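## Task

Pull the stand's spring pin by its knob, keep hold of the post so it never falls or comes down quickly, lift it 4 holes (10.2 cm) higher and push the pin back in to lock it there. The wooden block has to finish resting on the post's top plate. One or both robots may work on it. At the end every robot must have released everything and backed away, no robot may have toppled or be left leaning, and the result must stay in place without any robot supporting it.

## Robot and tools

Robots: r1 and r2, two identical Hello Robot Stretch 3 units, each with one arm. The base (0.33 m long, 0.34 m wide) has two drive wheels and a rear caster; it drives forward/back and spins in place about the point between the drive wheels, 0.05 m behind the front edge. It cannot strafe. A lift carries the arm up a mast, and the arm telescopes out to the robot's RIGHT, so reaching forward means driving the base. A stowed, folded wrist spins within a 0.28 m radius; an unfolded level gripper reaches past that.

Frames: the base frame sits on the floor between the drive wheels, x ahead, y to the left, z up. hand_pose is reported in it, located where closed fingertips meet; with all wrist joints at zero its x points up, y back toward the mast, z to the rear. The odometry frame is where the base frame was when the scene began. Each robot reports only in its own frames, so relative placement of the two robots must come from images, lidar_m, wrist_depth_mm and head_depth_mm.

execute_actions: argument "actions" is a list holding zero or one action object (empty list just reads state and images). The action has keys "r1" and/or "r2"; under each, optional "base", "joints", "contact_limits". Everything in one action starts at once. "base" holds exactly one entry: translate_m, a relative offset in metres from the base's last reported position, forward positive, -1 to 1; or rotate_rad, a relative turn in radians, counter-clockwise (left) positive, -3.2 to 3.2. "joints" maps joint names to absolute targets: lift_m 0 to 1.1 m (arm height); arm_m 0 to 0.52 m (extension); wrist_yaw_rad -1.345 to 4.42 (0 along the arm, positive toward the front, 3.0 folded over the base); wrist_pitch_rad -1.57 to 0.451 (0 level, negative tips the fingers down); wrist_roll_rad -2.911 to 2.911 (0 fingers side by side); gripper_m -0.089 to 0.179 (bigger is wider; the actual fingertip gap is 0.007 to 0.025 less, and zero below 0.007); head_pan_rad -3.953 to 1.73 (0 ahead, positive left, -1.57 toward the arm); head_tilt_rad -1.53 to 0.419 (negative down). "contact_limits" takes only arm_m: an effort percentage 1 to 100 at which the arm motion halts with contact_stop; it also caps holding force until the next action. "cameras" lists which images to return (r1_head_camera, r1_nav_camera, r1_wrist_camera, r2_head_camera, r2_nav_camera, r2_wrist_camera, or all); omitted or null means all, [] means none. Any unknown key or out-of-range number rejects the whole call. One action lasts at most 15 s. Anything left out of an action may still be pushing toward an older target.

wait: seconds 0 to 10; commands nothing and returns the same state and images. zoom_image: camera name plus region [x0, y0, x1, y1] in pixels from the image's top-left corner, no larger than 504 by 504, on that camera's latest full image. finished_scene: pass the current scene's number; it is final and the goal must already hold.

Result lines: joint_positions; base_status and joint_status (done, off_target = resting away from target and maybe still pushing, contact_stop, time_out, torque_fault; after the last three the old target is dropped); on_its_own covers things not commanded this call, where "held at" is the held target, not the position; motor_effort in percent, positive toward higher values, peak in brackets, with fixed per-motor bias and noise; lidar_m, 12 sectors of 30 degrees starting straight ahead and going counter-clockwise, a plane 0.17 m up, range 0.15 to 12 m, "-" for nothing seen, blind to glass and its own robot; wrist_depth_mm (45 to 1000) and head_depth_mm (280 to 4000) as 7x7 grids from top left, head grid sideways; base_odometry from wheel turns only (slip counts); turned_by_wheels and turned_by_imu since last result, left positive; base_tilt in degrees, forward and right positive, with a fixed offset up to about 4 degrees; contact_limits in force; pictures naming image order. The simulation keeps running while you compose a reply; robots hold the last command meanwhile.

Behaviour and cautions: arm and lift halt and go slack when they push firmly on something; a slack lift can sink under load or be pushed up by closing fingers on a surface. Base, wrist and head have no contact stop. A wrist servo pushed hard for seconds goes limp for 10 s. Full base speed (0.30 m/s, 1.9 rad/s) only with lift_m under 0.30, arm_m under 0.03 and wrist_yaw_rad above 2.54; otherwise 0.10 m/s and 0.63 rad/s. Fold or unfold the wrist only with lift_m 0.32 to 0.95, pitch -0.4, roll near 0; once folded the lift may go to 0.25. With yaw below -0.4 keep pitch at -0.5 or lower. To grip, command gripper_m below the object's width; to release, go 0.02 or more above the touching value; readings do not confirm a grasp. Pushing on something rigid with the gripper above about 0.45 m, repeated pushes, driving while holding a fixed object, or snagging furniture (especially reversing) can topple a robot; if it leans, back off in small steps, free the gripper and drop the lift to about 0.2. Never let bases touch or press each other; same commands give slightly different travel per robot, which matters when sharing a load. Never let the post fall or descend quickly, avoid drops and hard hits, and finish with everything released and robots moved away.

Each tool is called after "Request:" as name([rows], argument=value, ...), one row to a line, values as JSON.

## Session

Request:
execute_actions(actions=[])

Scene clock: 0.00 s.
r1.base_odometry: x=+0.000 y=+0.000 heading=+0.000 (m, m, rad; r1's odometry frame)
r1.turned_by_wheels: +0.000 (rad since the last result)
r1.turned_by_imu: +0.000 (rad since the last result)
r1.base_tilt: forward=+0.5 right=-0.5 (deg)
r1.lidar_m: 1.22 1.08 1.08 1.27 1.33 1.34 1.58 2.83 2.59 2.44 3.46 2.07
r1.head_depth_mm: 1786 1809 1835 1877 1914 1934 1960 / 1593 1631 1650 1667 1689 1716 1744 / 1464 1467 1481 1509 1520 1561 1560 / 1325 1334 1351 1363 1384 1405 1417 / 1224 1231 1243 1255 1269 1283 1300 / 1137 1138 1143 1163 1169 1182 1197 / 1057 1061 1075 1084 1092 1102 1113
r1.base_status: not commanded
r1.joint_positions: lift_m=+0.483 arm_m=+0.002 wrist_yaw_rad=+2.903 wrist_pitch_rad=-0.478 wrist_roll_rad=+0.015 gripper_m=+0.037 head_pan_rad=+0.010 head_tilt_rad=-0.017
r1.joint_status: not commanded
r1.motor_effort: left_wheel=+0 right_wheel=+0 lift_m=+35 arm_m=-1 wrist_yaw_rad=+0 wrist_pitch_rad=+6 wrist_roll_rad=-1 gripper_m=+0 head_pan_rad=+0 head_tilt_rad=+2 (%)
r1.hand_pose: x=+0.0299 y=+0.0637 z=+0.4824 quat_wxyz=(+0.249, +0.707, +0.083, +0.657) (m; r1's base frame)
r1.wrist_depth_mm: - - - - - 941 852 / - - - - - - 901 / - - - - - - 955 / 987 - - - - - - / 851 - 926 901 919 941 961 / 714 - - 768 790 789 805 / 630 632 653 658 636 680 692
r2.base_odometry: x=+0.000 y=+0.000 heading=+0.000 (m, m, rad; r2's odometry frame)
r2.turned_by_wheels: +0.000 (rad since the last result)
r2.turned_by_imu: +0.000 (rad since the last result)
r2.base_tilt: forward=-0.5 right=-0.8 (deg)
r2.lidar_m: 2.42 2.57 3.13 1.18 2.84 4.71 2.08 1.60 1.57 1.67 2.42 2.68
r2.head_depth_mm: 1755 2600 2660 2636 2627 2620 2363 / 1771 2580 2855 2825 2817 2796 2355 / 1769 2606 3003 3024 2984 2954 2352 / 1766 2619 3258 3279 3244 3120 2358 / 1779 2610 3510 3527 3474 3369 2319 / 1769 2633 3821 3770 3775 3616 2338 / 1788 2616 3859 3802 3776 3117 2133
r2.base_status: not commanded
r2.joint_positions: lift_m=+0.491 arm_m=+0.002 wrist_yaw_rad=+3.017 wrist_pitch_rad=-0.524 wrist_roll_rad=-0.005 gripper_m=+0.037 head_pan_rad=+0.005 head_tilt_rad=+0.011
r2.joint_status: not commanded
r2.motor_effort: left_wheel=+0 right_wheel=+0 lift_m=+22 arm_m=+0 wrist_yaw_rad=+0 wrist_pitch_rad=+5 wrist_roll_rad=+0 gripper_m=+0 head_pan_rad=+0 head_tilt_rad=+1 (%)
r2.hand_pose: x=+0.0049 y=+0.0614 z=+0.4810 quat_wxyz=(+0.225, +0.691, +0.141, +0.672) (m; r2's base frame)
r2.wrist_depth_mm: - - - - - - - / - - - - - - - / - - - - - - - / 926 951 973 958 957 952 993 / 796 825 - 838 829 833 823 / 696 695 - 697 725 704 703 / 606 619 602 609 619 610 621
pictures: r1_head_camera (sideways: a quarter turn clockwise sets it upright), r1_nav_camera (sideways: a quarter turn counterclockwise sets it upright), r1_wrist_camera, r2_head_camera (sideways: a quarter turn clockwise sets it upright), r2_nav_camera (sideways: a quarter turn counterclockwise sets it upright), r2_wrist_camera
Images, in order (width x height): r1_head_camera 896x504, r1_nav_camera 672x504, r1_wrist_camera 644x364, r2_head_camera 896x504, r2_nav_camera 672x504, r2_wrist_camera 644x364.

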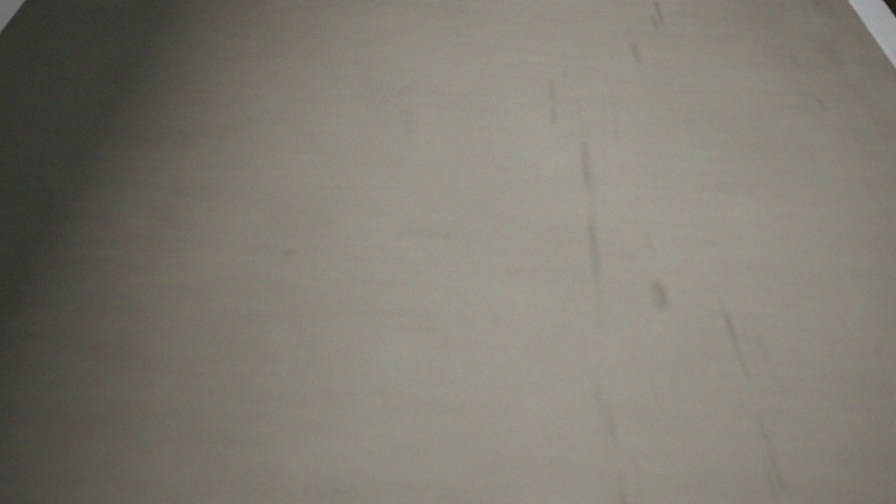

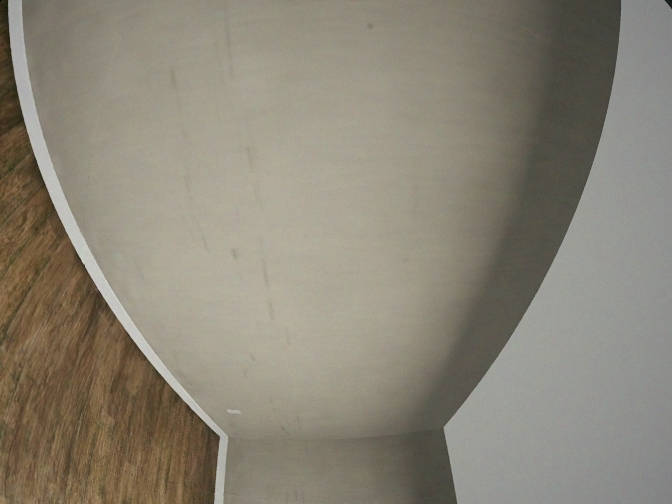

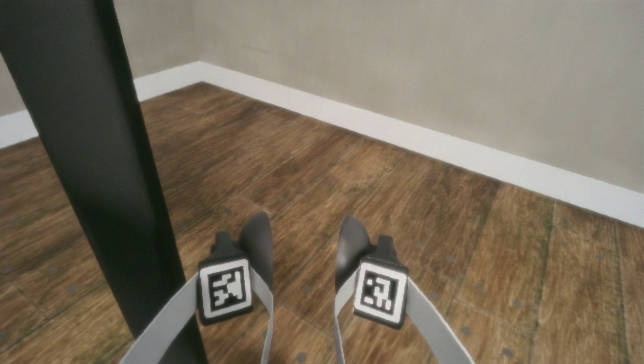

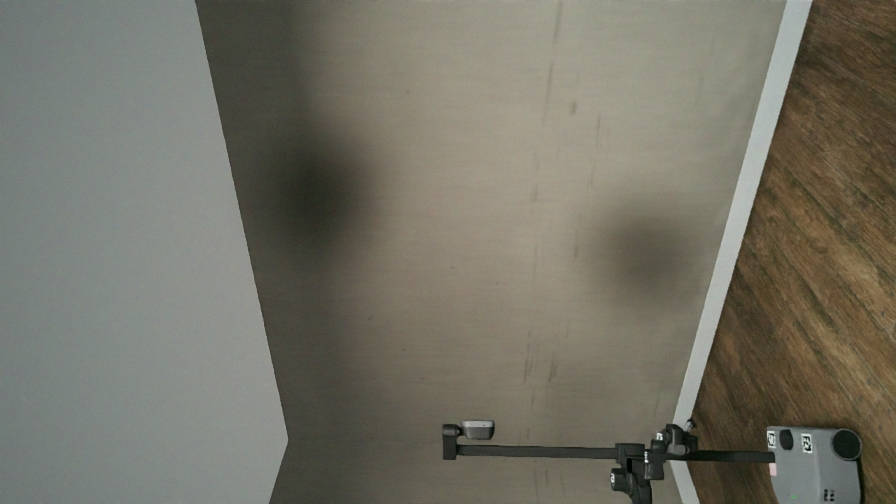

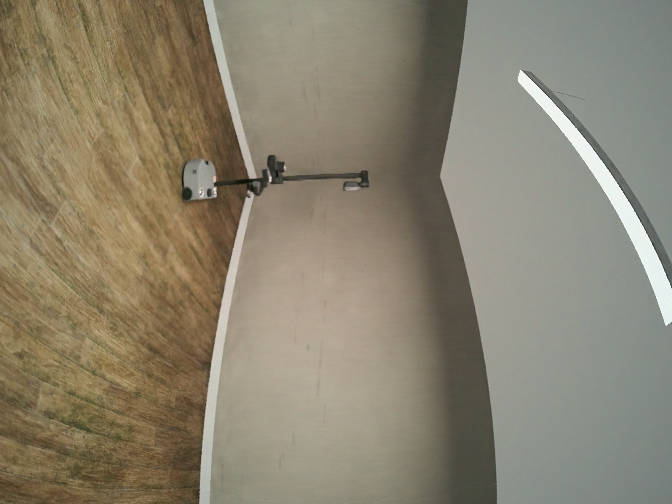

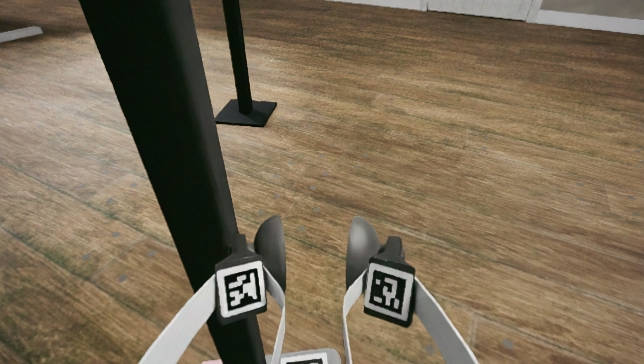

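Request:
execute_actions([
  {"r1":{"joints":{"head_pan_rad":-2.2,"head_tilt_rad":-0.3}},"r2":{"joints":{"head_pan_rad":1.5,"head_tilt_rad":-0.5}}},
], cameras=["r1_head_camera","r2_head_camera","r2_nav_camera"])

Scene clock: 3.40 s.
r1.base_odometry: x=+0.000 y=+0.000 heading=+0.000 (m, m, rad; r1's odometry frame)
r1.turned_by_wheels: +0.000 (rad since the last result)
r1.turned_by_imu: +0.001 (rad since the last result)
r1.base_tilt: forward=+0.5 right=-0.6 (deg)
r1.lidar_m: 1.23 1.08 1.08 1.27 1.34 1.34 1.58 2.83 2.60 2.44 3.47 2.06
r1.head_depth_mm: - - - - 2754 2004 1593 / - - - - 2728 2002 1575 / - - - - 2756 1997 1595 / - - - - 2724 1996 1566 / - - - - 2711 2002 1573 / - - - - 2694 1978 1565 / - - - - 2644 1990 1567
r1.base_status: not commanded
r1.joint_positions: lift_m=+0.483 arm_m=+0.002 wrist_yaw_rad=+2.903 wrist_pitch_rad=-0.478 wrist_roll_rad=+0.015 gripper_m=+0.037 head_pan_rad=-2.193 head_tilt_rad=-0.296
r1.joint_status: all done
r1.motor_effort: left_wheel=+0(1) right_wheel=+0(1) lift_m=+36(36) arm_m=-1(0) wrist_yaw_rad=+0(0) wrist_pitch_rad=+6(6) wrist_roll_rad=+0(0) gripper_m=+1(0) head_pan_rad=-2(31) head_tilt_rad=-1(23) (%)
r1.hand_pose: x=+0.0299 y=+0.0637 z=+0.4824 quat_wxyz=(+0.249, +0.707, +0.083, +0.657) (m; r1's base frame)
r1.wrist_depth_mm: - - - - - 973 845 / - - - - - - 895 / - - - - - - 931 / 999 - - - - - 989 / 837 - 913 918 930 922 964 / 709 - - 748 785 784 795 / 620 630 656 663 663 691 692
r2.base_odometry: x=+0.000 y=+0.000 heading=+0.000 (m, m, rad; r2's odometry frame)
r2.turned_by_wheels: +0.000 (rad since the last result)
r2.turned_by_imu: +0.000 (rad since the last result)
r2.base_tilt: forward=-0.4 right=-0.8 (deg)
r2.lidar_m: 2.42 2.57 3.13 1.18 2.85 4.76 2.08 1.60 1.57 1.67 2.42 2.69
r2.head_depth_mm: 2712 2887 3124 2957 2096 1619 1324 / 2837 3050 3375 2915 2085 1615 1322 / 2991 3203 3488 2875 2078 1617 1320 / 3153 3434 3703 2906 2069 1608 1316 / 3347 3658 3941 2914 2080 1610 1307 / 3565 3937 3987 2709 1903 1540 1312 / 3686 - - 2875 2045 1593 1309
r2.base_status: not commanded
r2.joint_positions: lift_m=+0.491 arm_m=+0.002 wrist_yaw_rad=+3.017 wrist_pitch_rad=-0.524 wrist_roll_rad=-0.005 gripper_m=+0.037 head_pan_rad=+1.493 head_tilt_rad=-0.493
r2.joint_status: all done
r2.motor_effort: left_wheel=+0(0) right_wheel=+0(1) lift_m=+22(22) arm_m=+0(0) wrist_yaw_rad=+0(0) wrist_pitch_rad=+5(5) wrist_roll_rad=+0(0) gripper_m=+0(0) head_pan_rad=+2(31) head_tilt_rad=-4(28) (%)
r2.hand_pose: x=+0.0049 y=+0.0614 z=+0.4810 quat_wxyz=(+0.225, +0.691, +0.141, +0.672) (m; r2's base frame)
r2.wrist_depth_mm: - - - - - - - / - - - - - - - / - - - - - - - / 967 964 971 953 989 998 - / 795 829 - 829 845 816 832 / 703 705 - 701 729 708 703 / 610 600 588 633 628 606 609
pictures: r1_head_camera (sideways: a quarter turn clockwise sets it upright), r2_head_camera (sideways: a quarter turn clockwise sets it upright), r2_nav_camera (sideways: a quarter turn counterclockwise sets it upright)
Images, in order (width x height): r1_head_camera 896x504, r2_head_camera 896x504, r2_nav_camera 672x504.

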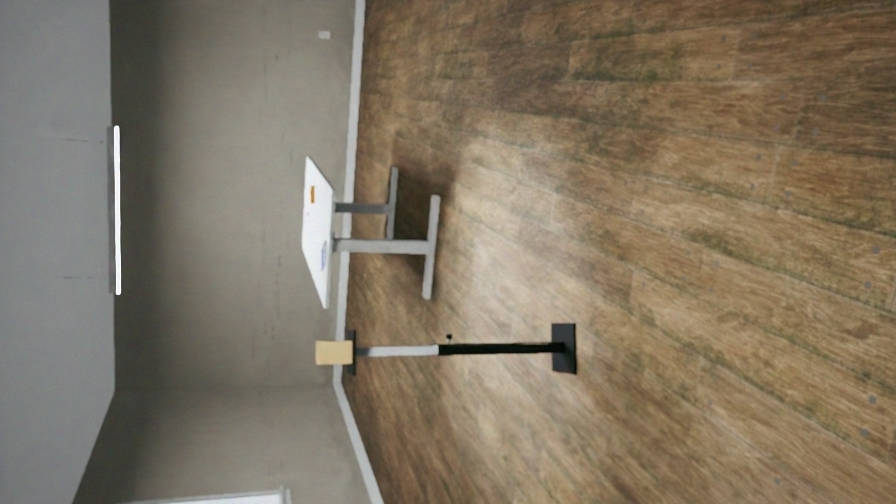

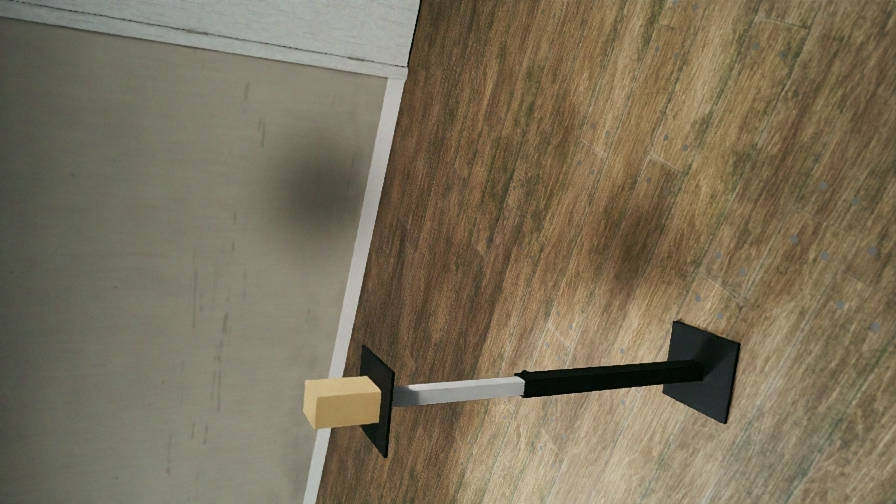

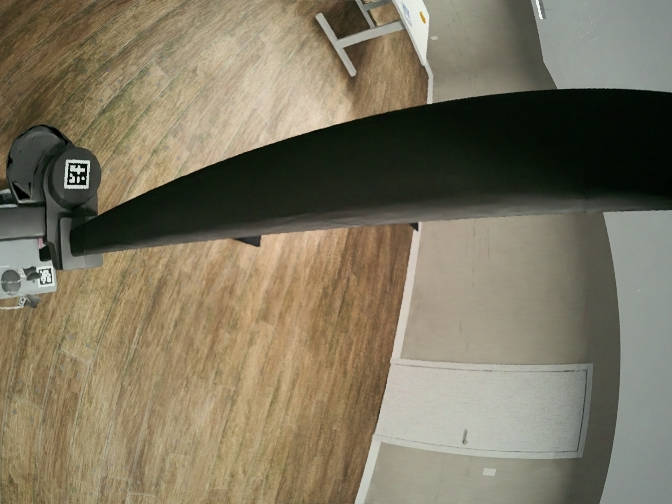

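Request:
execute_actions([
  {"r1":{"base":{"rotate_rad":0.845},"joints":{"lift_m":0.27,"head_pan_rad":-2.6,"head_tilt_rad":-0.5}},"r2":{"base":{"rotate_rad":2.14},"joints":{"lift_m":0.27,"head_pan_rad":-0.8,"head_tilt_rad":-0.7}}},
], cameras=[])

Request:
execute_actions([
  {"r1":{"base":{"translate_m":-1}},"r2":{"base":{"translate_m":0.67}}},
], cameras=[])

Request:
execute_actions([
  {"r1":{"base":{"translate_m":-1}},"r2":{"base":{"rotate_rad":0.75},"joints":{"lift_m":0.7,"head_pan_rad":-1.57}}},
], cameras=["r1_head_camera","r2_head_camera"])

Scene clock: 19.43 s.
r1.base_odometry: x=+0.000 y=+0.000 heading=+0.845 (m, m, rad; r1's odometry frame)
r1.turned_by_wheels: +0.845 (rad since the last result)
r1.turned_by_imu: +0.847 (rad since the last result)
r1.base_tilt: forward=+0.4 right=-0.6 (deg)
r1.lidar_m: 1.08 1.15 1.36 1.34 1.43 2.06 4.49 2.44 2.57 3.19 1.41 1.09
r1.head_depth_mm: - - 3747 2683 2003 1618 1341 / - - - 2733 2015 1617 1339 / - - - 2646 1991 1607 1342 / - - - 2667 2026 1617 1342 / - - - 2555 2011 1597 1345 / 3735 - 3262 2453 1984 1590 1340 / 3539 3806 3794 2644 1998 1597 1332
r1.base_status: done
r1.joint_positions: lift_m=+0.270 arm_m=+0.002 wrist_yaw_rad=+2.903 wrist_pitch_rad=-0.479 wrist_roll_rad=+0.015 gripper_m=+0.037 head_pan_rad=-2.593 head_tilt_rad=-0.494
r1.joint_status: all done
r1.motor_effort: left_wheel=-2(6) right_wheel=+2(7) lift_m=+27(30) arm_m=+0(0) wrist_yaw_rad=+0(1) wrist_pitch_rad=+7(7) wrist_roll_rad=+0(0) gripper_m=+0(1) head_pan_rad=-2(19) head_tilt_rad=-2(20) (%)
r1.hand_pose: x=+0.0299 y=+0.0636 z=+0.2696 quat_wxyz=(+0.249, +0.707, +0.083, +0.657) (m; r1's base frame)
r1.wrist_depth_mm: - - - - - - - / - - - - - - - / 770 854 859 878 900 949 - / 647 666 688 685 719 737 755 / 532 - 586 574 596 601 613 / 467 - - 486 504 508 519 / - - - 417 421 435 448
r2.base_odometry: x=+0.000 y=+0.000 heading=+2.140 (m, m, rad; r2's odometry frame)
r2.turned_by_wheels: +2.140 (rad since the last result)
r2.turned_by_imu: +2.178 (rad since the last result)
r2.base_tilt: forward=-0.4 right=-0.8 (deg)
r2.lidar_m: 2.84 4.16 1.99 1.59 1.58 1.70 2.57 2.68 2.42 2.49 3.13 1.17
r2.head_depth_mm: 2620 2918 2889 2133 1690 1403 1202 / 2755 3051 2858 2126 1677 1402 1191 / 2875 3206 2845 2118 1676 1399 1190 / 3003 3336 2840 2104 1667 1384 1188 / 3101 3481 2819 2081 1662 1392 1186 / 3204 3520 2808 2094 1622 1380 1183 / 3389 3730 2551 1940 1606 1372 1177
r2.base_status: done
r2.joint_positions: lift_m=+0.270 arm_m=+0.002 wrist_yaw_rad=+3.017 wrist_pitch_rad=-0.525 wrist_roll_rad=-0.005 gripper_m=+0.037 head_pan_rad=-0.793 head_tilt_rad=-0.691
r2.joint_status: all done
r2.motor_effort: left_wheel=-1(6) right_wheel=+0(5) lift_m=+17(15) arm_m=+0(0) wrist_yaw_rad=-1(1) wrist_pitch_rad=+5(5) wrist_roll_rad=+0(0) gripper_m=+0(0) head_pan_rad=-2(31) head_tilt_rad=-3(19) (%)
r2.hand_pose: x=+0.0049 y=+0.0612 z=+0.2598 quat_wxyz=(+0.226, +0.691, +0.141, +0.672) (m; r2's base frame)
r2.wrist_depth_mm: - - - - - - - / - - - - - - - / 760 769 766 786 767 776 769 / 614 616 625 625 624 634 635 / 519 518 - 540 529 528 525 / 463 - - - 459 449 452 / - - - - 394 397 399
pictures: none
No camera images: the call's "cameras" was empty. Leave "cameras" out to get every camera's image.

Scene clock: 24.37 s.
r1.base_odometry: x=-0.664 y=-0.748 heading=+0.845 (m, m, rad; r1's odometry frame)
r1.turned_by_wheels: +0.000 (rad since the last result)
r1.turned_by_imu: -0.002 (rad since the last result)
r1.base_tilt: forward=+0.3 right=-0.5 (deg)
r1.lidar_m: 2.08 1.87 1.45 1.42 1.50 2.22 3.50 1.65 1.93 3.37 2.74 2.12
r1.head_depth_mm: - - - 2697 2010 1614 1334 / - - - 2659 1991 1614 1343 / - - 3500 2437 1980 1610 1330 / - - - 2692 2012 1606 1342 / - - - 2629 1996 1599 1344 / 3709 - 3968 2126 2000 1600 1337 / 3359 3558 3704 2520 1987 1598 1333
r1.base_status: done
r1.joint_positions: lift_m=+0.270 arm_m=+0.002 wrist_yaw_rad=+2.903 wrist_pitch_rad=-0.479 wrist_roll_rad=+0.015 gripper_m=+0.037 head_pan_rad=-2.593 head_tilt_rad=-0.495
r1.joint_status: not commanded
r1.motor_effort: left_wheel=-2(10) right_wheel=+1(5) lift_m=+27(27) arm_m=-1(0) wrist_yaw_rad=+0(0) wrist_pitch_rad=+7(7) wrist_roll_rad=+0(0) gripper_m=+0(0) head_pan_rad=-2(2) head_tilt_rad=-3(3) (%)
r1.hand_pose: x=+0.0299 y=+0.0635 z=+0.2695 quat_wxyz=(+0.249, +0.707, +0.083, +0.657) (m; r1's base frame)
r1.wrist_depth_mm: - - - - - - - / - - - - - - - / 768 825 859 905 909 947 991 / 633 659 681 692 708 753 755 / 525 - 579 571 584 600 609 / 477 - - 492 507 508 519 / - - - 425 420 435 446
r2.base_odometry: x=-0.361 y=+0.564 heading=+2.140 (m, m, rad; r2's odometry frame)
r2.turned_by_wheels: +0.000 (rad since the last result)
r2.turned_by_imu: +0.003 (rad since the last result)
r2.base_tilt: forward=-0.5 right=-0.8 (deg)
r2.lidar_m: 2.17 4.84 2.33 1.85 1.84 1.99 3.01 3.27 1.91 1.98 0.64 3.15
r2.head_depth_mm: 2465 2699 2835 2138 1682 1395 1191 / 2531 2797 2861 2055 1681 1394 1196 / 2615 2941 792 773 1635 1392 1186 / 2731 3030 2830 1951 1620 1309 1187 / 2823 3165 2814 2078 1663 1385 1184 / 2931 3322 2813 2091 1671 1378 1183 / 3055 3438 2780 2080 1657 1373 1179
r2.base_status: done
r2.joint_positions: lift_m=+0.270 arm_m=+0.002 wrist_yaw_rad=+3.017 wrist_pitch_rad=-0.525 wrist_roll_rad=-0.005 gripper_m=+0.037 head_pan_rad=-0.793 head_tilt_rad=-0.692
r2.joint_status: not commanded
r2.motor_effort: left_wheel=-1(4) right_wheel=+0(5) lift_m=+17(17) arm_m=+0(0) wrist_yaw_rad=+0(1) wrist_pitch_rad=+5(5) wrist_roll_rad=+0(0) gripper_m=+0(0) head_pan_rad=-1(3) head_tilt_rad=-5(3) (%)
r2.hand_pose: x=+0.0049 y=+0.0612 z=+0.2598 quat_wxyz=(+0.226, +0.691, +0.141, +0.672) (m; r2's base frame)
r2.wrist_depth_mm: - - - - - - - / - - - - - - - / 761 771 780 789 773 789 782 / 614 623 623 621 631 625 629 / 516 519 - 550 532 523 524 / 458 - - - 466 457 453 / - - - - 394 394 402
pictures: none
No camera images: the call's "cameras" was empty. Leave "cameras" out to get every camera's image.

Scene clock: 29.30 s.
r1.base_odometry: x=-1.328 y=-1.496 heading=+0.845 (m, m, rad; r1's odometry frame)
r1.turned_by_wheels: +0.000 (rad since the last result)
r1.turned_by_imu: -0.002 (rad since the last result)
r1.base_tilt: forward=+0.5 right=-0.7 (deg)
r1.lidar_m: 3.09 1.98 1.52 1.49 1.61 2.35 2.51 2.53 0.86 1.42 3.52 3.14
r1.head_depth_mm: - - 3357 2553 2031 1601 1341 / - - - 2674 1991 1613 1341 / - - - 2671 2009 1601 1337 / - - - 2644 2014 1616 1337 / - - - 2684 2005 1590 1337 / 3668 3882 3991 2645 1996 1597 1323 / 3391 3649 3715 2426 1933 1152 1263
r1.base_status: done
r1.joint_positions: lift_m=+0.270 arm_m=+0.002 wrist_yaw_rad=+2.903 wrist_pitch_rad=-0.479 wrist_roll_rad=+0.015 gripper_m=+0.037 head_pan_rad=-2.593 head_tilt_rad=-0.495
r1.joint_status: not commanded
r1.motor_effort: left_wheel=-2(9) right_wheel=+1(6) lift_m=+28(27) arm_m=-1(0) wrist_yaw_rad=+1(0) wrist_pitch_rad=+7(7) wrist_roll_rad=+0(0) gripper_m=-1(0) head_pan_rad=-2(2) head_tilt_rad=-3(2) (%)
r1.hand_pose: x=+0.0298 y=+0.0635 z=+0.2695 quat_wxyz=(+0.249, +0.707, +0.083, +0.657) (m; r1's base frame)
r1.wrist_depth_mm: - - - - - - - / - - - - - - - / 766 830 869 917 930 977 981 / 636 669 683 699 721 734 774 / 540 - 577 574 586 613 615 / 468 - - 483 505 508 517 / - - - 422 421 444 444
r2.base_odometry: x=-0.361 y=+0.564 heading=+2.890 (m, m, rad; r2's odometry frame)
r2.turned_by_wheels: +0.750 (rad since the last result)
r2.turned_by_imu: +0.763 (rad since the last result)
r2.base_tilt: forward=-0.4 right=-0.8 (deg)
r2.lidar_m: 3.15 2.02 1.83 1.84 2.24 3.28 3.31 3.23 1.41 0.64 3.57 2.18
r2.head_depth_mm: 2439 2712 2834 1805 1622 1404 1222 / 2501 2808 2878 2116 1683 1398 1220 / 2592 2901 2559 813 1660 1396 1218 / 2688 3043 2806 838 1618 1310 1207 / 2823 3111 2802 2088 1663 1384 1209 / 2904 3315 2780 2084 1646 1382 1180 / 3003 3441 2768 2091 1656 1373 1175
r2.base_status: done
r2.joint_positions: lift_m=+0.700 arm_m=+0.002 wrist_yaw_rad=+3.017 wrist_pitch_rad=-0.525 wrist_roll_rad=-0.005 gripper_m=+0.037 head_pan_rad=-1.563 head_tilt_rad=-0.692
r2.joint_status: all done
r2.motor_effort: left_wheel=-2(7) right_wheel=+1(6) lift_m=+26(26) arm_m=+0(0) wrist_yaw_rad=+0(0) wrist_pitch_rad=+5(5) wrist_roll_rad=+0(0) gripper_m=+0(0) head_pan_rad=-3(27) head_tilt_rad=-4(4) (%)
r2.hand_pose: x=+0.0049 y=+0.0612 z=+0.6891 quat_wxyz=(+0.226, +0.691, +0.141, +0.672) (m; r2's base frame)
r2.wrist_depth_mm: - - - - - - - / - - - - - - - / - - - - - - - / - - - - - - - / - - - - - - - / 930 940 - 941 981 951 951 / 820 812 798 824 824 834 840
pictures: r1_head_camera (sideways: a quarter turn clockwise sets it upright), r2_head_camera (sideways: a quarter turn clockwise sets it upright)
Images, in order (width x height): r1_head_camera 896x504, r2_head_camera 896x504.

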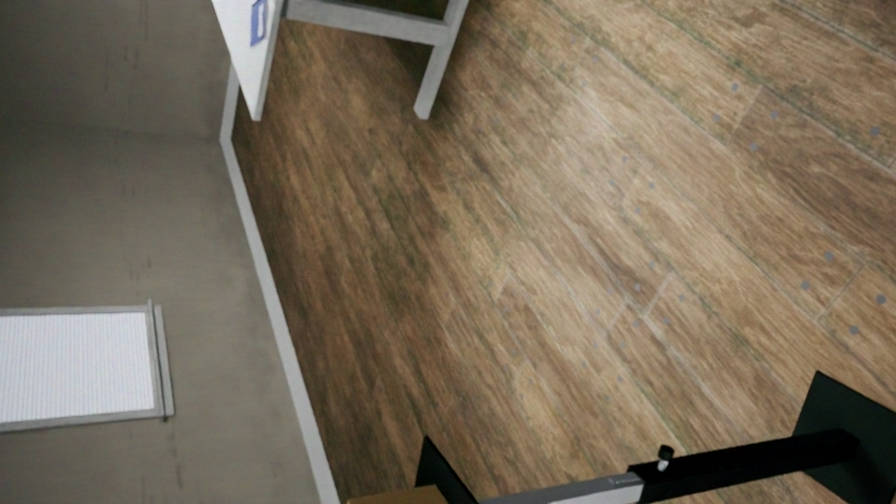

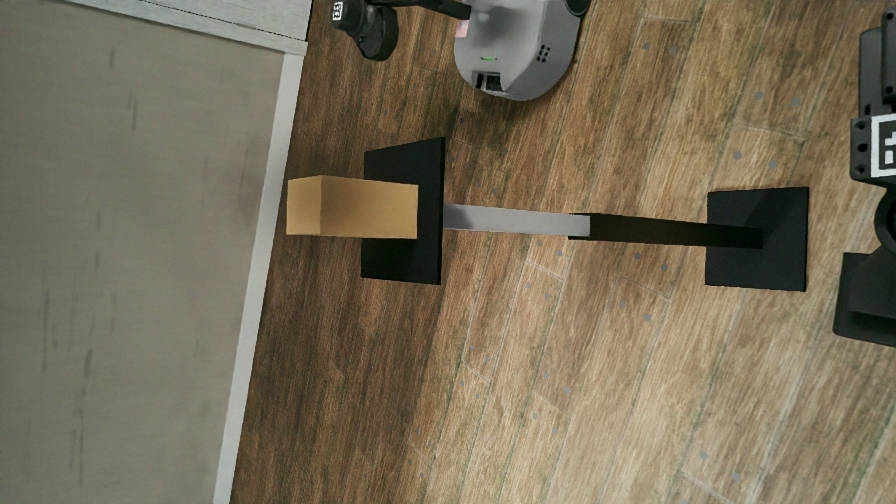

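Request:
execute_actions([
  {"r1":{"base":{"translate_m":-0.58},"joints":{"head_pan_rad":-1.57,"head_tilt_rad":-0.8,"wrist_pitch_rad":-0.4}},"r2":{"joints":{"wrist_yaw_rad":0,"wrist_pitch_rad":-0.4,"gripper_m":0.12,"lift_m":0.62}}},
], cameras=[])

Request:
execute_actions([
  {"r1":{"base":{"rotate_rad":0.17},"joints":{"lift_m":0.5}},"r2":{"joints":{"wrist_pitch_rad":0}}},
], cameras=[])

Request:
execute_actions([
  {"r1":{"joints":{"wrist_yaw_rad":0,"wrist_pitch_rad":0,"gripper_m":0.1}}},
], cameras=["r1_head_camera","r2_head_camera","r1_wrist_camera","r2_wrist_camera"])

Scene clock: 36.63 s.
r1.base_odometry: x=-1.713 y=-1.929 heading=+0.845 (m, m, rad; r1's odometry frame)
r1.turned_by_wheels: +0.000 (rad since the last result)
r1.turned_by_imu: -0.001 (rad since the last result)
r1.base_tilt: forward=+0.5 right=-0.7 (deg)
r1.lidar_m: 3.67 2.05 1.55 1.55 1.66 2.42 3.14 1.94 3.29 0.73 3.44 3.74
r1.head_depth_mm: 2803 2786 2181 1771 1519 1312 1162 / 2854 2785 2174 1768 1507 1315 1157 / 2894 2726 2171 1780 1518 1315 1165 / 2948 2668 2037 1746 1480 1315 1159 / 2914 717 852 1667 1473 1310 1161 / 1285 2651 2109 1700 1510 1317 1162 / 2932 2796 2170 1770 1527 1313 1171
r1.base_status: done
r1.joint_positions: lift_m=+0.270 arm_m=+0.002 wrist_yaw_rad=+2.903 wrist_pitch_rad=-0.420 wrist_roll_rad=+0.015 gripper_m=+0.037 head_pan_rad=-1.577 head_tilt_rad=-0.790
r1.joint_status: all done
r1.motor_effort: left_wheel=-2(9) right_wheel=+1(7) lift_m=+28(26) arm_m=+0(0) wrist_yaw_rad=+1(1) wrist_pitch_rad=+9(9) wrist_roll_rad=+0(0) gripper_m=+1(1) head_pan_rad=+3(31) head_tilt_rad=-3(27) (%)
r1.hand_pose: x=+0.0317 y=+0.0711 z=+0.2825 quat_wxyz=(+0.229, +0.709, +0.063, +0.664) (m; r1's base frame)
r1.wrist_depth_mm: - - - - - - - / - - - - - - - / - 966 - - - - - / 701 744 759 783 803 807 817 / 578 - 625 616 643 653 672 / 494 - - 538 535 539 557 / - - - 443 438 458 471
r2.base_odometry: x=-0.361 y=+0.564 heading=+2.890 (m, m, rad; r2's odometry frame)
r2.turned_by_wheels: +0.000 (rad since the last result)
r2.turned_by_imu: +0.001 (rad since the last result)
r2.base_tilt: forward=-0.5 right=-0.8 (deg)
r2.lidar_m: 3.20 2.02 1.83 1.84 2.25 3.28 3.30 3.21 2.89 0.64 3.54 2.18
r2.head_depth_mm: 2455 2698 2831 2139 1697 1394 1195 / 2512 2804 2857 2121 1678 1394 1191 / 2515 2869 1576 815 1671 1387 1188 / 2704 3051 1687 838 1624 1313 1230 / 2801 3146 2806 2090 1666 1383 1179 / 2911 3260 2785 2074 1656 1382 1186 / 3015 3471 2809 2076 1658 1373 1174
r2.base_status: not commanded
r2.joint_positions: lift_m=+0.620 arm_m=+0.002 wrist_yaw_rad=+0.003 wrist_pitch_rad=-0.420 wrist_roll_rad=-0.005 gripper_m=+0.120 head_pan_rad=-1.563 head_tilt_rad=-0.692
r2.joint_status: all done
r2.motor_effort: left_wheel=-1(1) right_wheel=+1(1) lift_m=+16(24) arm_m=+0(0) wrist_yaw_rad=-4(3) wrist_pitch_rad=+8(9) wrist_roll_rad=+0(0) gripper_m=+0(76) head_pan_rad=-3(4) head_tilt_rad=-4(4) (%)
r2.hand_pose: x=-0.0209 y=-0.3710 z=+0.6326 quat_wxyz=(+0.694, +0.149, -0.689, -0.146) (m; r2's base frame)
r2.wrist_depth_mm: - - - - - - - / - - - - - - - / - - - - - - - / - - - - - - - / - - - - - - - / 929 - 972 918 939 952 937 / 797 771 800 799 787 765 806
pictures: none
No camera images: the call's "cameras" was empty. Leave "cameras" out to get every camera's image.

Scene clock: 39.57 s.
r1.base_odometry: x=-1.713 y=-1.929 heading=+1.015 (m, m, rad; r1's odometry frame)
r1.turned_by_wheels: +0.170 (rad since the last result)
r1.turned_by_imu: +0.170 (rad since the last result)
r1.base_tilt: forward=+0.6 right=-0.7 (deg)
r1.lidar_m: 3.22 1.79 1.56 1.56 1.79 3.10 1.94 3.79 3.24 0.73 3.73 3.66
r1.head_depth_mm: 2778 2765 2171 1779 1511 1321 1163 / 2903 2778 2114 1789 1506 1313 1172 / 2910 706 878 1682 1473 1311 1160 / 1316 1542 1798 1686 1508 1309 1182 / 2950 2787 2166 1737 1516 1323 1165 / 3223 2719 2163 1776 1519 1318 1161 / 3327 2765 2184 1766 1517 1319 1173
r1.base_status: done
r1.joint_positions: lift_m=+0.500 arm_m=+0.002 wrist_yaw_rad=+2.903 wrist_pitch_rad=-0.420 wrist_roll_rad=+0.015 gripper_m=+0.037 head_pan_rad=-1.577 head_tilt_rad=-0.791
r1.joint_status: all done
r1.motor_effort: left_wheel=-2(8) right_wheel=+2(8) lift_m=+44(47) arm_m=-1(1) wrist_yaw_rad=+1(1) wrist_pitch_rad=+8(9) wrist_roll_rad=+0(0) gripper_m=+0(0) head_pan_rad=+3(3) head_tilt_rad=-4(5) (%)
r1.hand_pose: x=+0.0317 y=+0.0712 z=+0.5119 quat_wxyz=(+0.229, +0.709, +0.063, +0.664) (m; r1's base frame)
r1.wrist_depth_mm: - - - - - - - / - - - - - - - / - - - - - - - / - - - - - - - / 944 - - 993 - - - / 777 - - 832 831 835 866 / 675 671 700 708 692 728 740
r2.base_odometry: x=-0.361 y=+0.564 heading=+2.890 (m, m, rad; r2's odometry frame)
r2.turned_by_wheels: +0.000 (rad since the last result)
r2.turned_by_imu: +0.000 (rad since the last result)
r2.base_tilt: forward=-0.6 right=-0.8 (deg)
r2.lidar_m: 3.17 2.02 1.83 1.84 2.25 3.28 3.31 3.21 2.89 0.64 3.54 2.18
r2.head_depth_mm: 2432 2688 2854 2123 1685 1392 1193 / 2536 2799 2866 2131 1678 1392 1190 / 2524 2834 1366 815 1672 1372 1188 / 2671 2950 2578 835 1613 1320 1229 / 2799 3142 2813 2095 1675 1375 1174 / 2846 3288 2794 2092 1659 1380 1182 / 3031 3460 2786 2077 1670 1375 1176
r2.base_status: not commanded
r2.joint_positions: lift_m=+0.620 arm_m=+0.002 wrist_yaw_rad=+0.003 wrist_pitch_rad=-0.024 wrist_roll_rad=-0.005 gripper_m=+0.120 head_pan_rad=-1.563 head_tilt_rad=-0.692
r2.joint_status: all done
r2.motor_effort: left_wheel=-1(1) right_wheel=+1(1) lift_m=+16(16) arm_m=+0(0) wrist_yaw_rad=-4(4) wrist_pitch_rad=+9(9) wrist_roll_rad=+0(0) gripper_m=+0(0) head_pan_rad=-2(2) head_tilt_rad=-4(5) (%)
r2.hand_pose: x=-0.0208 y=-0.4025 z=+0.7288 quat_wxyz=(+0.709, +0.010, -0.705, -0.008) (m; r2's base frame)
r2.wrist_depth_mm: - - - 356 - - - / - - - 435 - - - / - - - - - - - / - - - - - - - / - - - - - - - / - - - - - - - / - - - - - - -
pictures: none
No camera images: the call's "cameras" was empty. Leave "cameras" out to get every camera's image.

Scene clock: 42.03 s.
r1.base_odometry: x=-1.713 y=-1.929 heading=+1.015 (m, m, rad; r1's odometry frame)
r1.turned_by_wheels: +0.000 (rad since the last result)
r1.turned_by_imu: +0.000 (rad since the last result)
r1.base_tilt: forward=+0.6 right=-0.6 (deg)
r1.lidar_m: 3.20 1.79 1.55 1.55 1.79 3.08 1.94 3.79 3.25 0.73 3.73 3.67
r1.head_depth_mm: 2797 2757 2156 1782 1523 1309 1167 / 2834 2786 2103 1792 1508 1316 1178 / 2877 703 877 1702 1468 1312 1168 / 1315 1545 1775 1681 1515 1316 1162 / 2975 2769 2172 1740 1515 1314 1168 / 3201 2786 2186 1802 1516 1318 1162 / 3335 2765 2183 1797 1509 1313 1163
r1.base_status: not commanded
r1.joint_positions: lift_m=+0.500 arm_m=+0.002 wrist_yaw_rad=+0.003 wrist_pitch_rad=-0.024 wrist_roll_rad=+0.015 gripper_m=+0.100 head_pan_rad=-1.577 head_tilt_rad=-0.791
r1.joint_status: all done
r1.motor_effort: left_wheel=-2(2) right_wheel=+1(2) lift_m=+44(44) arm_m=-1(0) wrist_yaw_rad=-1(2) wrist_pitch_rad=+10(11) wrist_roll_rad=+0(0) gripper_m=+0(79) head_pan_rad=+3(3) head_tilt_rad=-4(4) (%)
r1.hand_pose: x=-0.0207 y=-0.4022 z=+0.6081 quat_wxyz=(+0.702, +0.010, -0.712, -0.008) (m; r1's base frame)
r1.wrist_depth_mm: - - - - - - - / - - - 976 - - - / - - - - - - - / - - - - - - - / - - - - - - - / - - - - - - - / - - - - - - -
r2.base_odometry: x=-0.361 y=+0.564 heading=+2.890 (m, m, rad; r2's odometry frame)
r2.turned_by_wheels: +0.000 (rad since the last result)
r2.turned_by_imu: +0.000 (rad since the last result)
r2.base_tilt: forward=-0.4 right=-0.9 (deg)
r2.lidar_m: 3.16 2.02 1.83 1.83 2.24 3.28 3.31 3.22 2.89 0.64 3.56 2.18
r2.head_depth_mm: 2426 2703 2863 2119 1684 1399 1188 / 2517 2789 2813 2127 1684 1393 1193 / 2570 2851 1539 815 1672 1377 1191 / 2677 2951 2564 836 1621 1316 1230 / 2795 3188 2836 2083 1677 1377 1186 / 2896 3261 2819 2073 1661 1375 1175 / 3035 3454 2789 2073 1642 1370 1181
r2.base_status: not commanded
r2.joint_positions: lift_m=+0.620 arm_m=+0.002 wrist_yaw_rad=+0.003 wrist_pitch_rad=-0.024 wrist_roll_rad=-0.005 gripper_m=+0.120 head_pan_rad=-1.563 head_tilt_rad=-0.692
r2.joint_status: not commanded
r2.motor_effort: left_wheel=-1(1) right_wheel=+1(1) lift_m=+17(17) arm_m=+0(0) wrist_yaw_rad=-4(4) wrist_pitch_rad=+9(9) wrist_roll_rad=+0(0) gripper_m=+0(0) head_pan_rad=-1(2) head_tilt_rad=-4(3) (%)
r2.hand_pose: x=-0.0208 y=-0.4025 z=+0.7288 quat_wxyz=(+0.709, +0.010, -0.705, -0.008) (m; r2's base frame)
r2.wrist_depth_mm: - - - 359 - - - / - - - 442 - - - / - - - - - - - / - - - - - - - / - - - - - - - / - - - - - - - / - - - - - - -
pictures: r1_head_camera (sideways: a quarter turn clockwise sets it upright), r1_wrist_camera, r2_head_camera (sideways: a quarter turn clockwise sets it upright), r2_wrist_camera
Images, in order (width x height): r1_head_camera 896x504, r1_wrist_camera 644x364, r2_head_camera 896x504, r2_wrist_camera 644x364.

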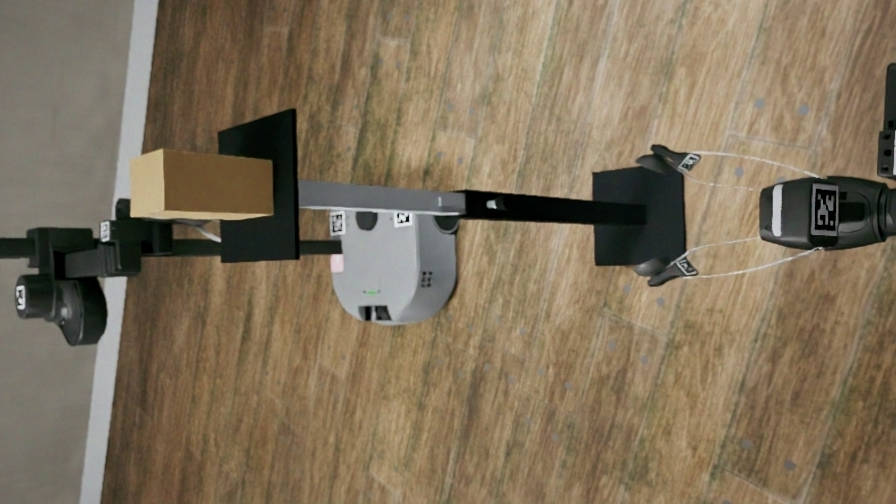

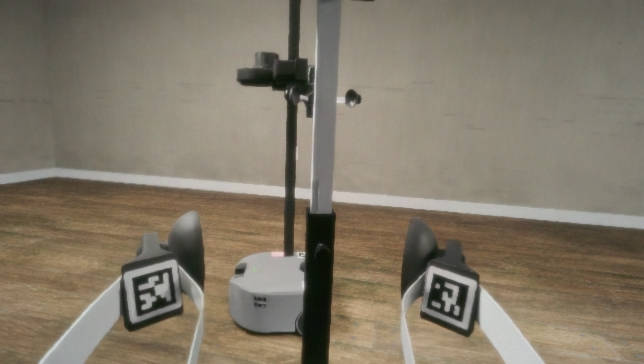

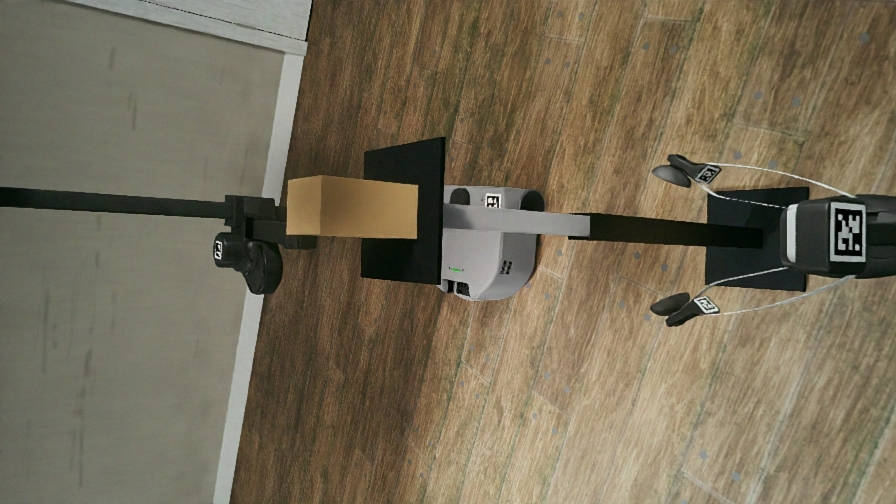

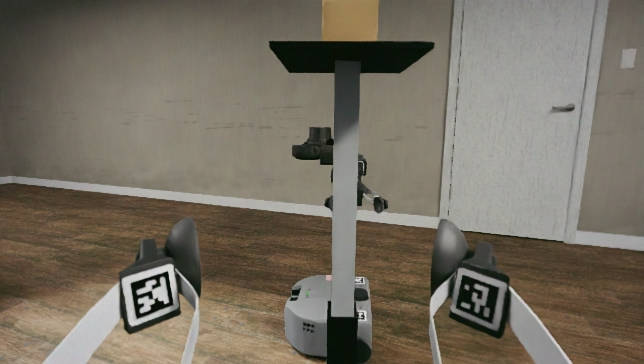

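Request:
execute_actions([
  {"r1":{"base":{"translate_m":-0.015},"joints":{"lift_m":0.41,"arm_m":0.16}},"r2":{"base":{"translate_m":-0.03},"joints":{"arm_m":0.17}}},
], cameras=["r1_head_camera","r1_wrist_camera","r2_wrist_camera"])

Scene clock: 47.10 s.
r1.base_odometry: x=-1.721 y=-1.942 heading=+1.015 (m, m, rad; r1's odometry frame)
r1.turned_by_wheels: +0.000 (rad since the last result)
r1.turned_by_imu: +0.001 (rad since the last result)
r1.base_tilt: forward=+0.5 right=-0.6 (deg)
r1.lidar_m: 3.21 1.79 1.56 1.56 1.79 3.09 1.93 3.76 3.23 0.73 3.72 3.70
r1.head_depth_mm: 2798 2747 2178 1796 1505 1308 1166 / 2881 2748 2142 1792 1507 1332 1168 / 2942 720 942 1742 1477 1361 1121 / 2840 1049 1798 1674 1471 1318 1155 / 1308 2701 2196 1692 1509 1323 1165 / 3126 2770 2176 1790 1506 1318 1165 / 3341 2784 2161 1773 1512 1311 1166
r1.base_status: done
r1.joint_positions: lift_m=+0.410 arm_m=+0.160 wrist_yaw_rad=+0.001 wrist_pitch_rad=-0.023 wrist_roll_rad=+0.015 gripper_m=+0.100 head_pan_rad=-1.577 head_tilt_rad=-0.791
r1.joint_status: all done
r1.motor_effort: left_wheel=-2(6) right_wheel=+2(4) lift_m=+27(39) arm_m=+6(8) wrist_yaw_rad=+1(1) wrist_pitch_rad=+10(11) wrist_roll_rad=+0(0) gripper_m=+1(1) head_pan_rad=+3(3) head_tilt_rad=-4(3) (%)
r1.hand_pose: x=-0.0211 y=-0.5602 z=+0.5190 quat_wxyz=(+0.702, +0.009, -0.712, -0.008) (m; r1's base frame)
r1.wrist_depth_mm: - - - 558 - - - / - - - - - - - / - - - - - - - / - - - - - - - / - - - - - - - / - - 949 949 - - - / 964 910 948 903 - - -
r2.base_odometry: x=-0.332 y=+0.557 heading=+2.890 (m, m, rad; r2's odometry frame)
r2.turned_by_wheels: +0.000 (rad since the last result)
r2.turned_by_imu: +0.000 (rad since the last result)
r2.base_tilt: forward=-0.5 right=-0.9 (deg)
r2.lidar_m: 3.20 2.03 1.84 1.85 2.25 3.23 3.27 3.21 2.88 0.64 3.56 2.21
r2.head_depth_mm: 2413 2653 2872 2117 1687 1399 1194 / 2522 2783 2869 2124 1684 1433 - / 2570 2870 2809 1969 1687 - 1164 / 2652 2925 1318 795 1620 1346 1185 / 2766 3133 2698 2022 1669 1386 1183 / 2904 3263 2804 2089 1657 1384 1181 / 3017 3454 2819 2075 1659 1380 1183
r2.base_status: done
r2.joint_positions: lift_m=+0.620 arm_m=+0.170 wrist_yaw_rad=+0.001 wrist_pitch_rad=-0.023 wrist_roll_rad=-0.005 gripper_m=+0.120 head_pan_rad=-1.563 head_tilt_rad=-0.692
r2.joint_status: all done
r2.motor_effort: left_wheel=-2(3) right_wheel=+1(2) lift_m=+17(17) arm_m=+3(3) wrist_yaw_rad=-2(5) wrist_pitch_rad=+9(9) wrist_roll_rad=+0(0) gripper_m=+0(0) head_pan_rad=-3(3) head_tilt_rad=-3(4) (%)
r2.hand_pose: x=-0.0211 y=-0.5703 z=+0.7291 quat_wxyz=(+0.709, +0.009, -0.705, -0.008) (m; r2's base frame)
r2.wrist_depth_mm: - - 286 226 281 - - / - - - - - - - / - - - - - - - / - - - - - - - / - - - 632 - - - / - - - 594 - - - / - - - 922 - - -
pictures: r1_head_camera (sideways: a quarter turn clockwise sets it upright), r1_wrist_camera, r2_wrist_camera
Images, in order (width x height): r1_head_camera 896x504, r1_wrist_camera 644x364, r2_wrist_camera 644x364.

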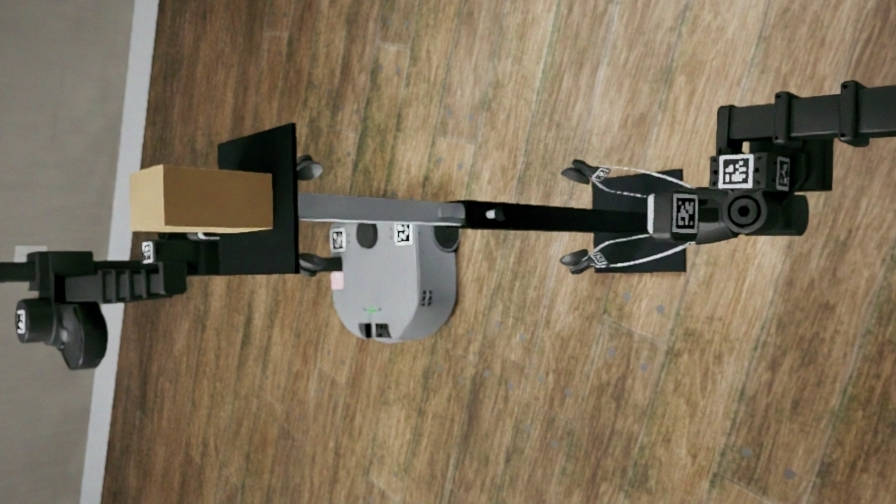

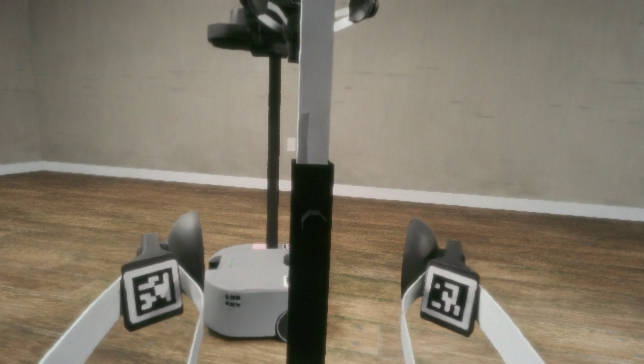

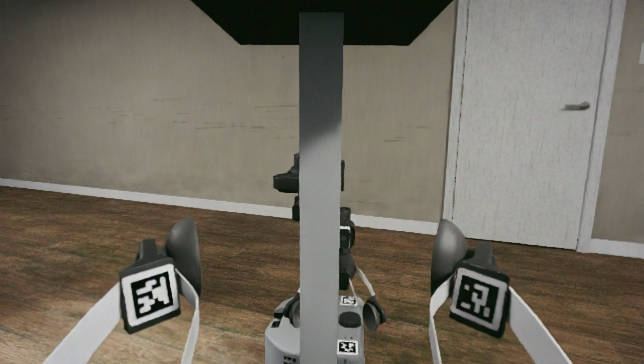

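Request:
execute_actions([
  {"r1":{"joints":{"arm_m":0.25,"gripper_m":0.08}},"r2":{"joints":{"arm_m":0.245,"gripper_m":0.07}}},
], cameras=["r1_head_camera","r1_wrist_camera","r2_wrist_camera","r2_head_camera"])

Scene clock: 52.47 s.
r1.base_odometry: x=-1.721 y=-1.942 heading=+1.015 (m, m, rad; r1's odometry frame)
r1.turned_by_wheels: +0.000 (rad since the last result)
r1.turned_by_imu: +0.001 (rad since the last result)
r1.base_tilt: forward=+0.4 right=-0.6 (deg)
r1.lidar_m: 3.20 1.79 1.55 1.56 1.80 3.08 1.93 3.77 3.24 0.73 3.73 3.69
r1.head_depth_mm: 2853 2791 2159 1781 1509 1303 1157 / 2866 2756 2179 1795 1506 1324 - / 2954 719 898 1729 1508 1267 1162 / 2823 994 1748 1661 1508 1299 1162 / 1306 2651 2181 1717 1517 1315 1167 / 3200 2744 2168 1782 1513 1321 1162 / 3279 2736 2178 1783 1509 1319 1164
r1.base_status: not commanded
r1.joint_positions: lift_m=+0.410 arm_m=+0.250 wrist_yaw_rad=+0.001 wrist_pitch_rad=-0.023 wrist_roll_rad=+0.015 gripper_m=+0.080 head_pan_rad=-1.577 head_tilt_rad=-0.791
r1.joint_status: all done
r1.motor_effort: left_wheel=-2(2) right_wheel=+1(2) lift_m=+27(27) arm_m=+6(5) wrist_yaw_rad=+0(0) wrist_pitch_rad=+10(10) wrist_roll_rad=+0(0) gripper_m=+0(72) head_pan_rad=+3(3) head_tilt_rad=-5(4) (%)
r1.hand_pose: x=-0.0211 y=-0.6502 z=+0.5190 quat_wxyz=(+0.702, +0.009, -0.712, -0.008) (m; r1's base frame)
r1.wrist_depth_mm: - - 937 236 - - - / - - - 244 - - - / - - - 248 - - - / - - - 250 - - - / - - - 251 - - - / - - 956 256 - - - / 927 926 856 265 - - -
r2.base_odometry: x=-0.332 y=+0.557 heading=+2.890 (m, m, rad; r2's odometry frame)
r2.turned_by_wheels: +0.000 (rad since the last result)
r2.turned_by_imu: +0.001 (rad since the last result)
r2.base_tilt: forward=-0.5 right=-0.8 (deg)
r2.lidar_m: 3.20 2.04 1.84 1.85 2.26 3.26 3.28 3.20 2.88 0.64 3.54 2.21
r2.head_depth_mm: 2446 2683 2828 2138 1686 1395 1198 / 2497 2771 2851 2115 1687 1411 - / 2591 2908 2833 1968 1741 1305 1189 / 2650 2935 1300 778 1537 1343 1186 / 2776 3126 2682 2020 1664 1379 1182 / 2907 3276 2783 2086 1656 1382 1181 / 2993 3444 2805 2081 1656 1382 1175
r2.base_status: not commanded
r2.joint_positions: lift_m=+0.620 arm_m=+0.245 wrist_yaw_rad=+0.001 wrist_pitch_rad=-0.023 wrist_roll_rad=-0.005 gripper_m=+0.070 head_pan_rad=-1.563 head_tilt_rad=-0.692
r2.joint_status: all done
r2.motor_effort: left_wheel=-1(1) right_wheel=+1(1) lift_m=+17(17) arm_m=+3(5) wrist_yaw_rad=-2(2) wrist_pitch_rad=+9(9) wrist_roll_rad=+0(0) gripper_m=+0(82) head_pan_rad=-3(3) head_tilt_rad=-4(3) (%)
r2.hand_pose: x=-0.0211 y=-0.6453 z=+0.7291 quat_wxyz=(+0.709, +0.009, -0.705, -0.008) (m; r2's base frame)
r2.wrist_depth_mm: - - - 154 - - - / - - - 159 - - - / - - - 163 - - - / - - - 166 - - - / - - - 172 - - - / - - - 178 - - - / - - - 182 - - -
pictures: r1_head_camera (sideways: a quarter turn clockwise sets it upright), r1_wrist_camera, r2_head_camera (sideways: a quarter turn clockwise sets it upright), r2_wrist_camera
Images, in order (width x height): r1_head_camera 896x504, r1_wrist_camera 644x364, r2_head_camera 896x504, r2_wrist_camera 644x364.

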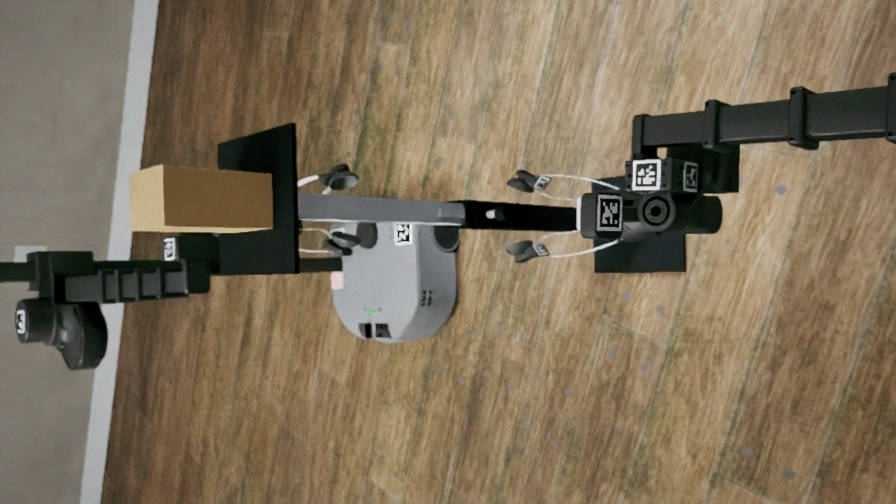

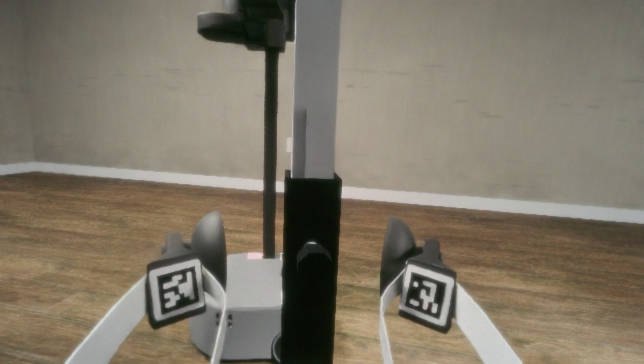

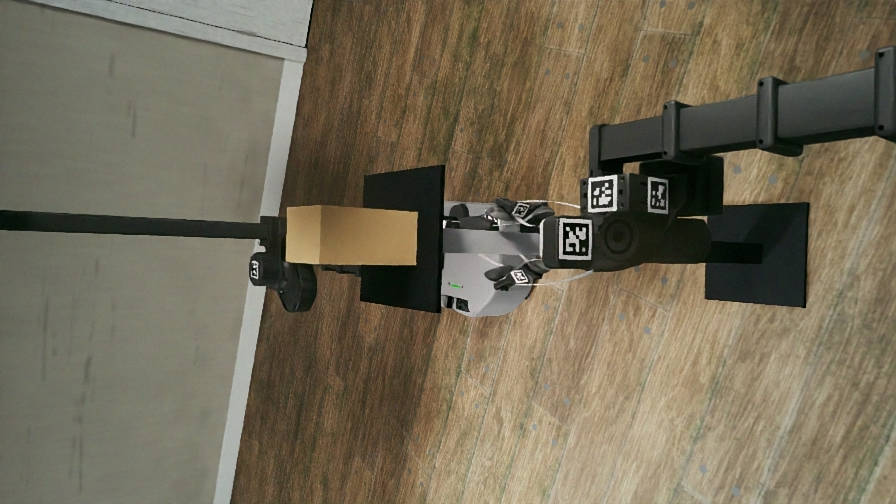

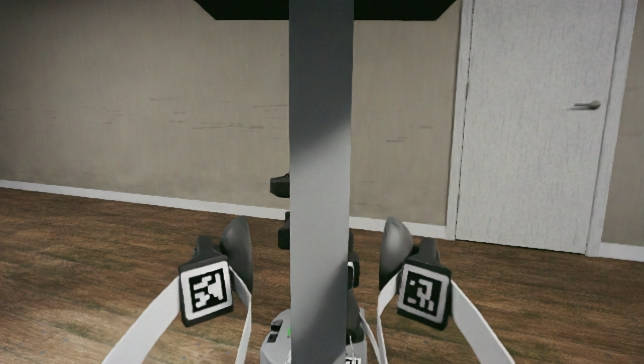

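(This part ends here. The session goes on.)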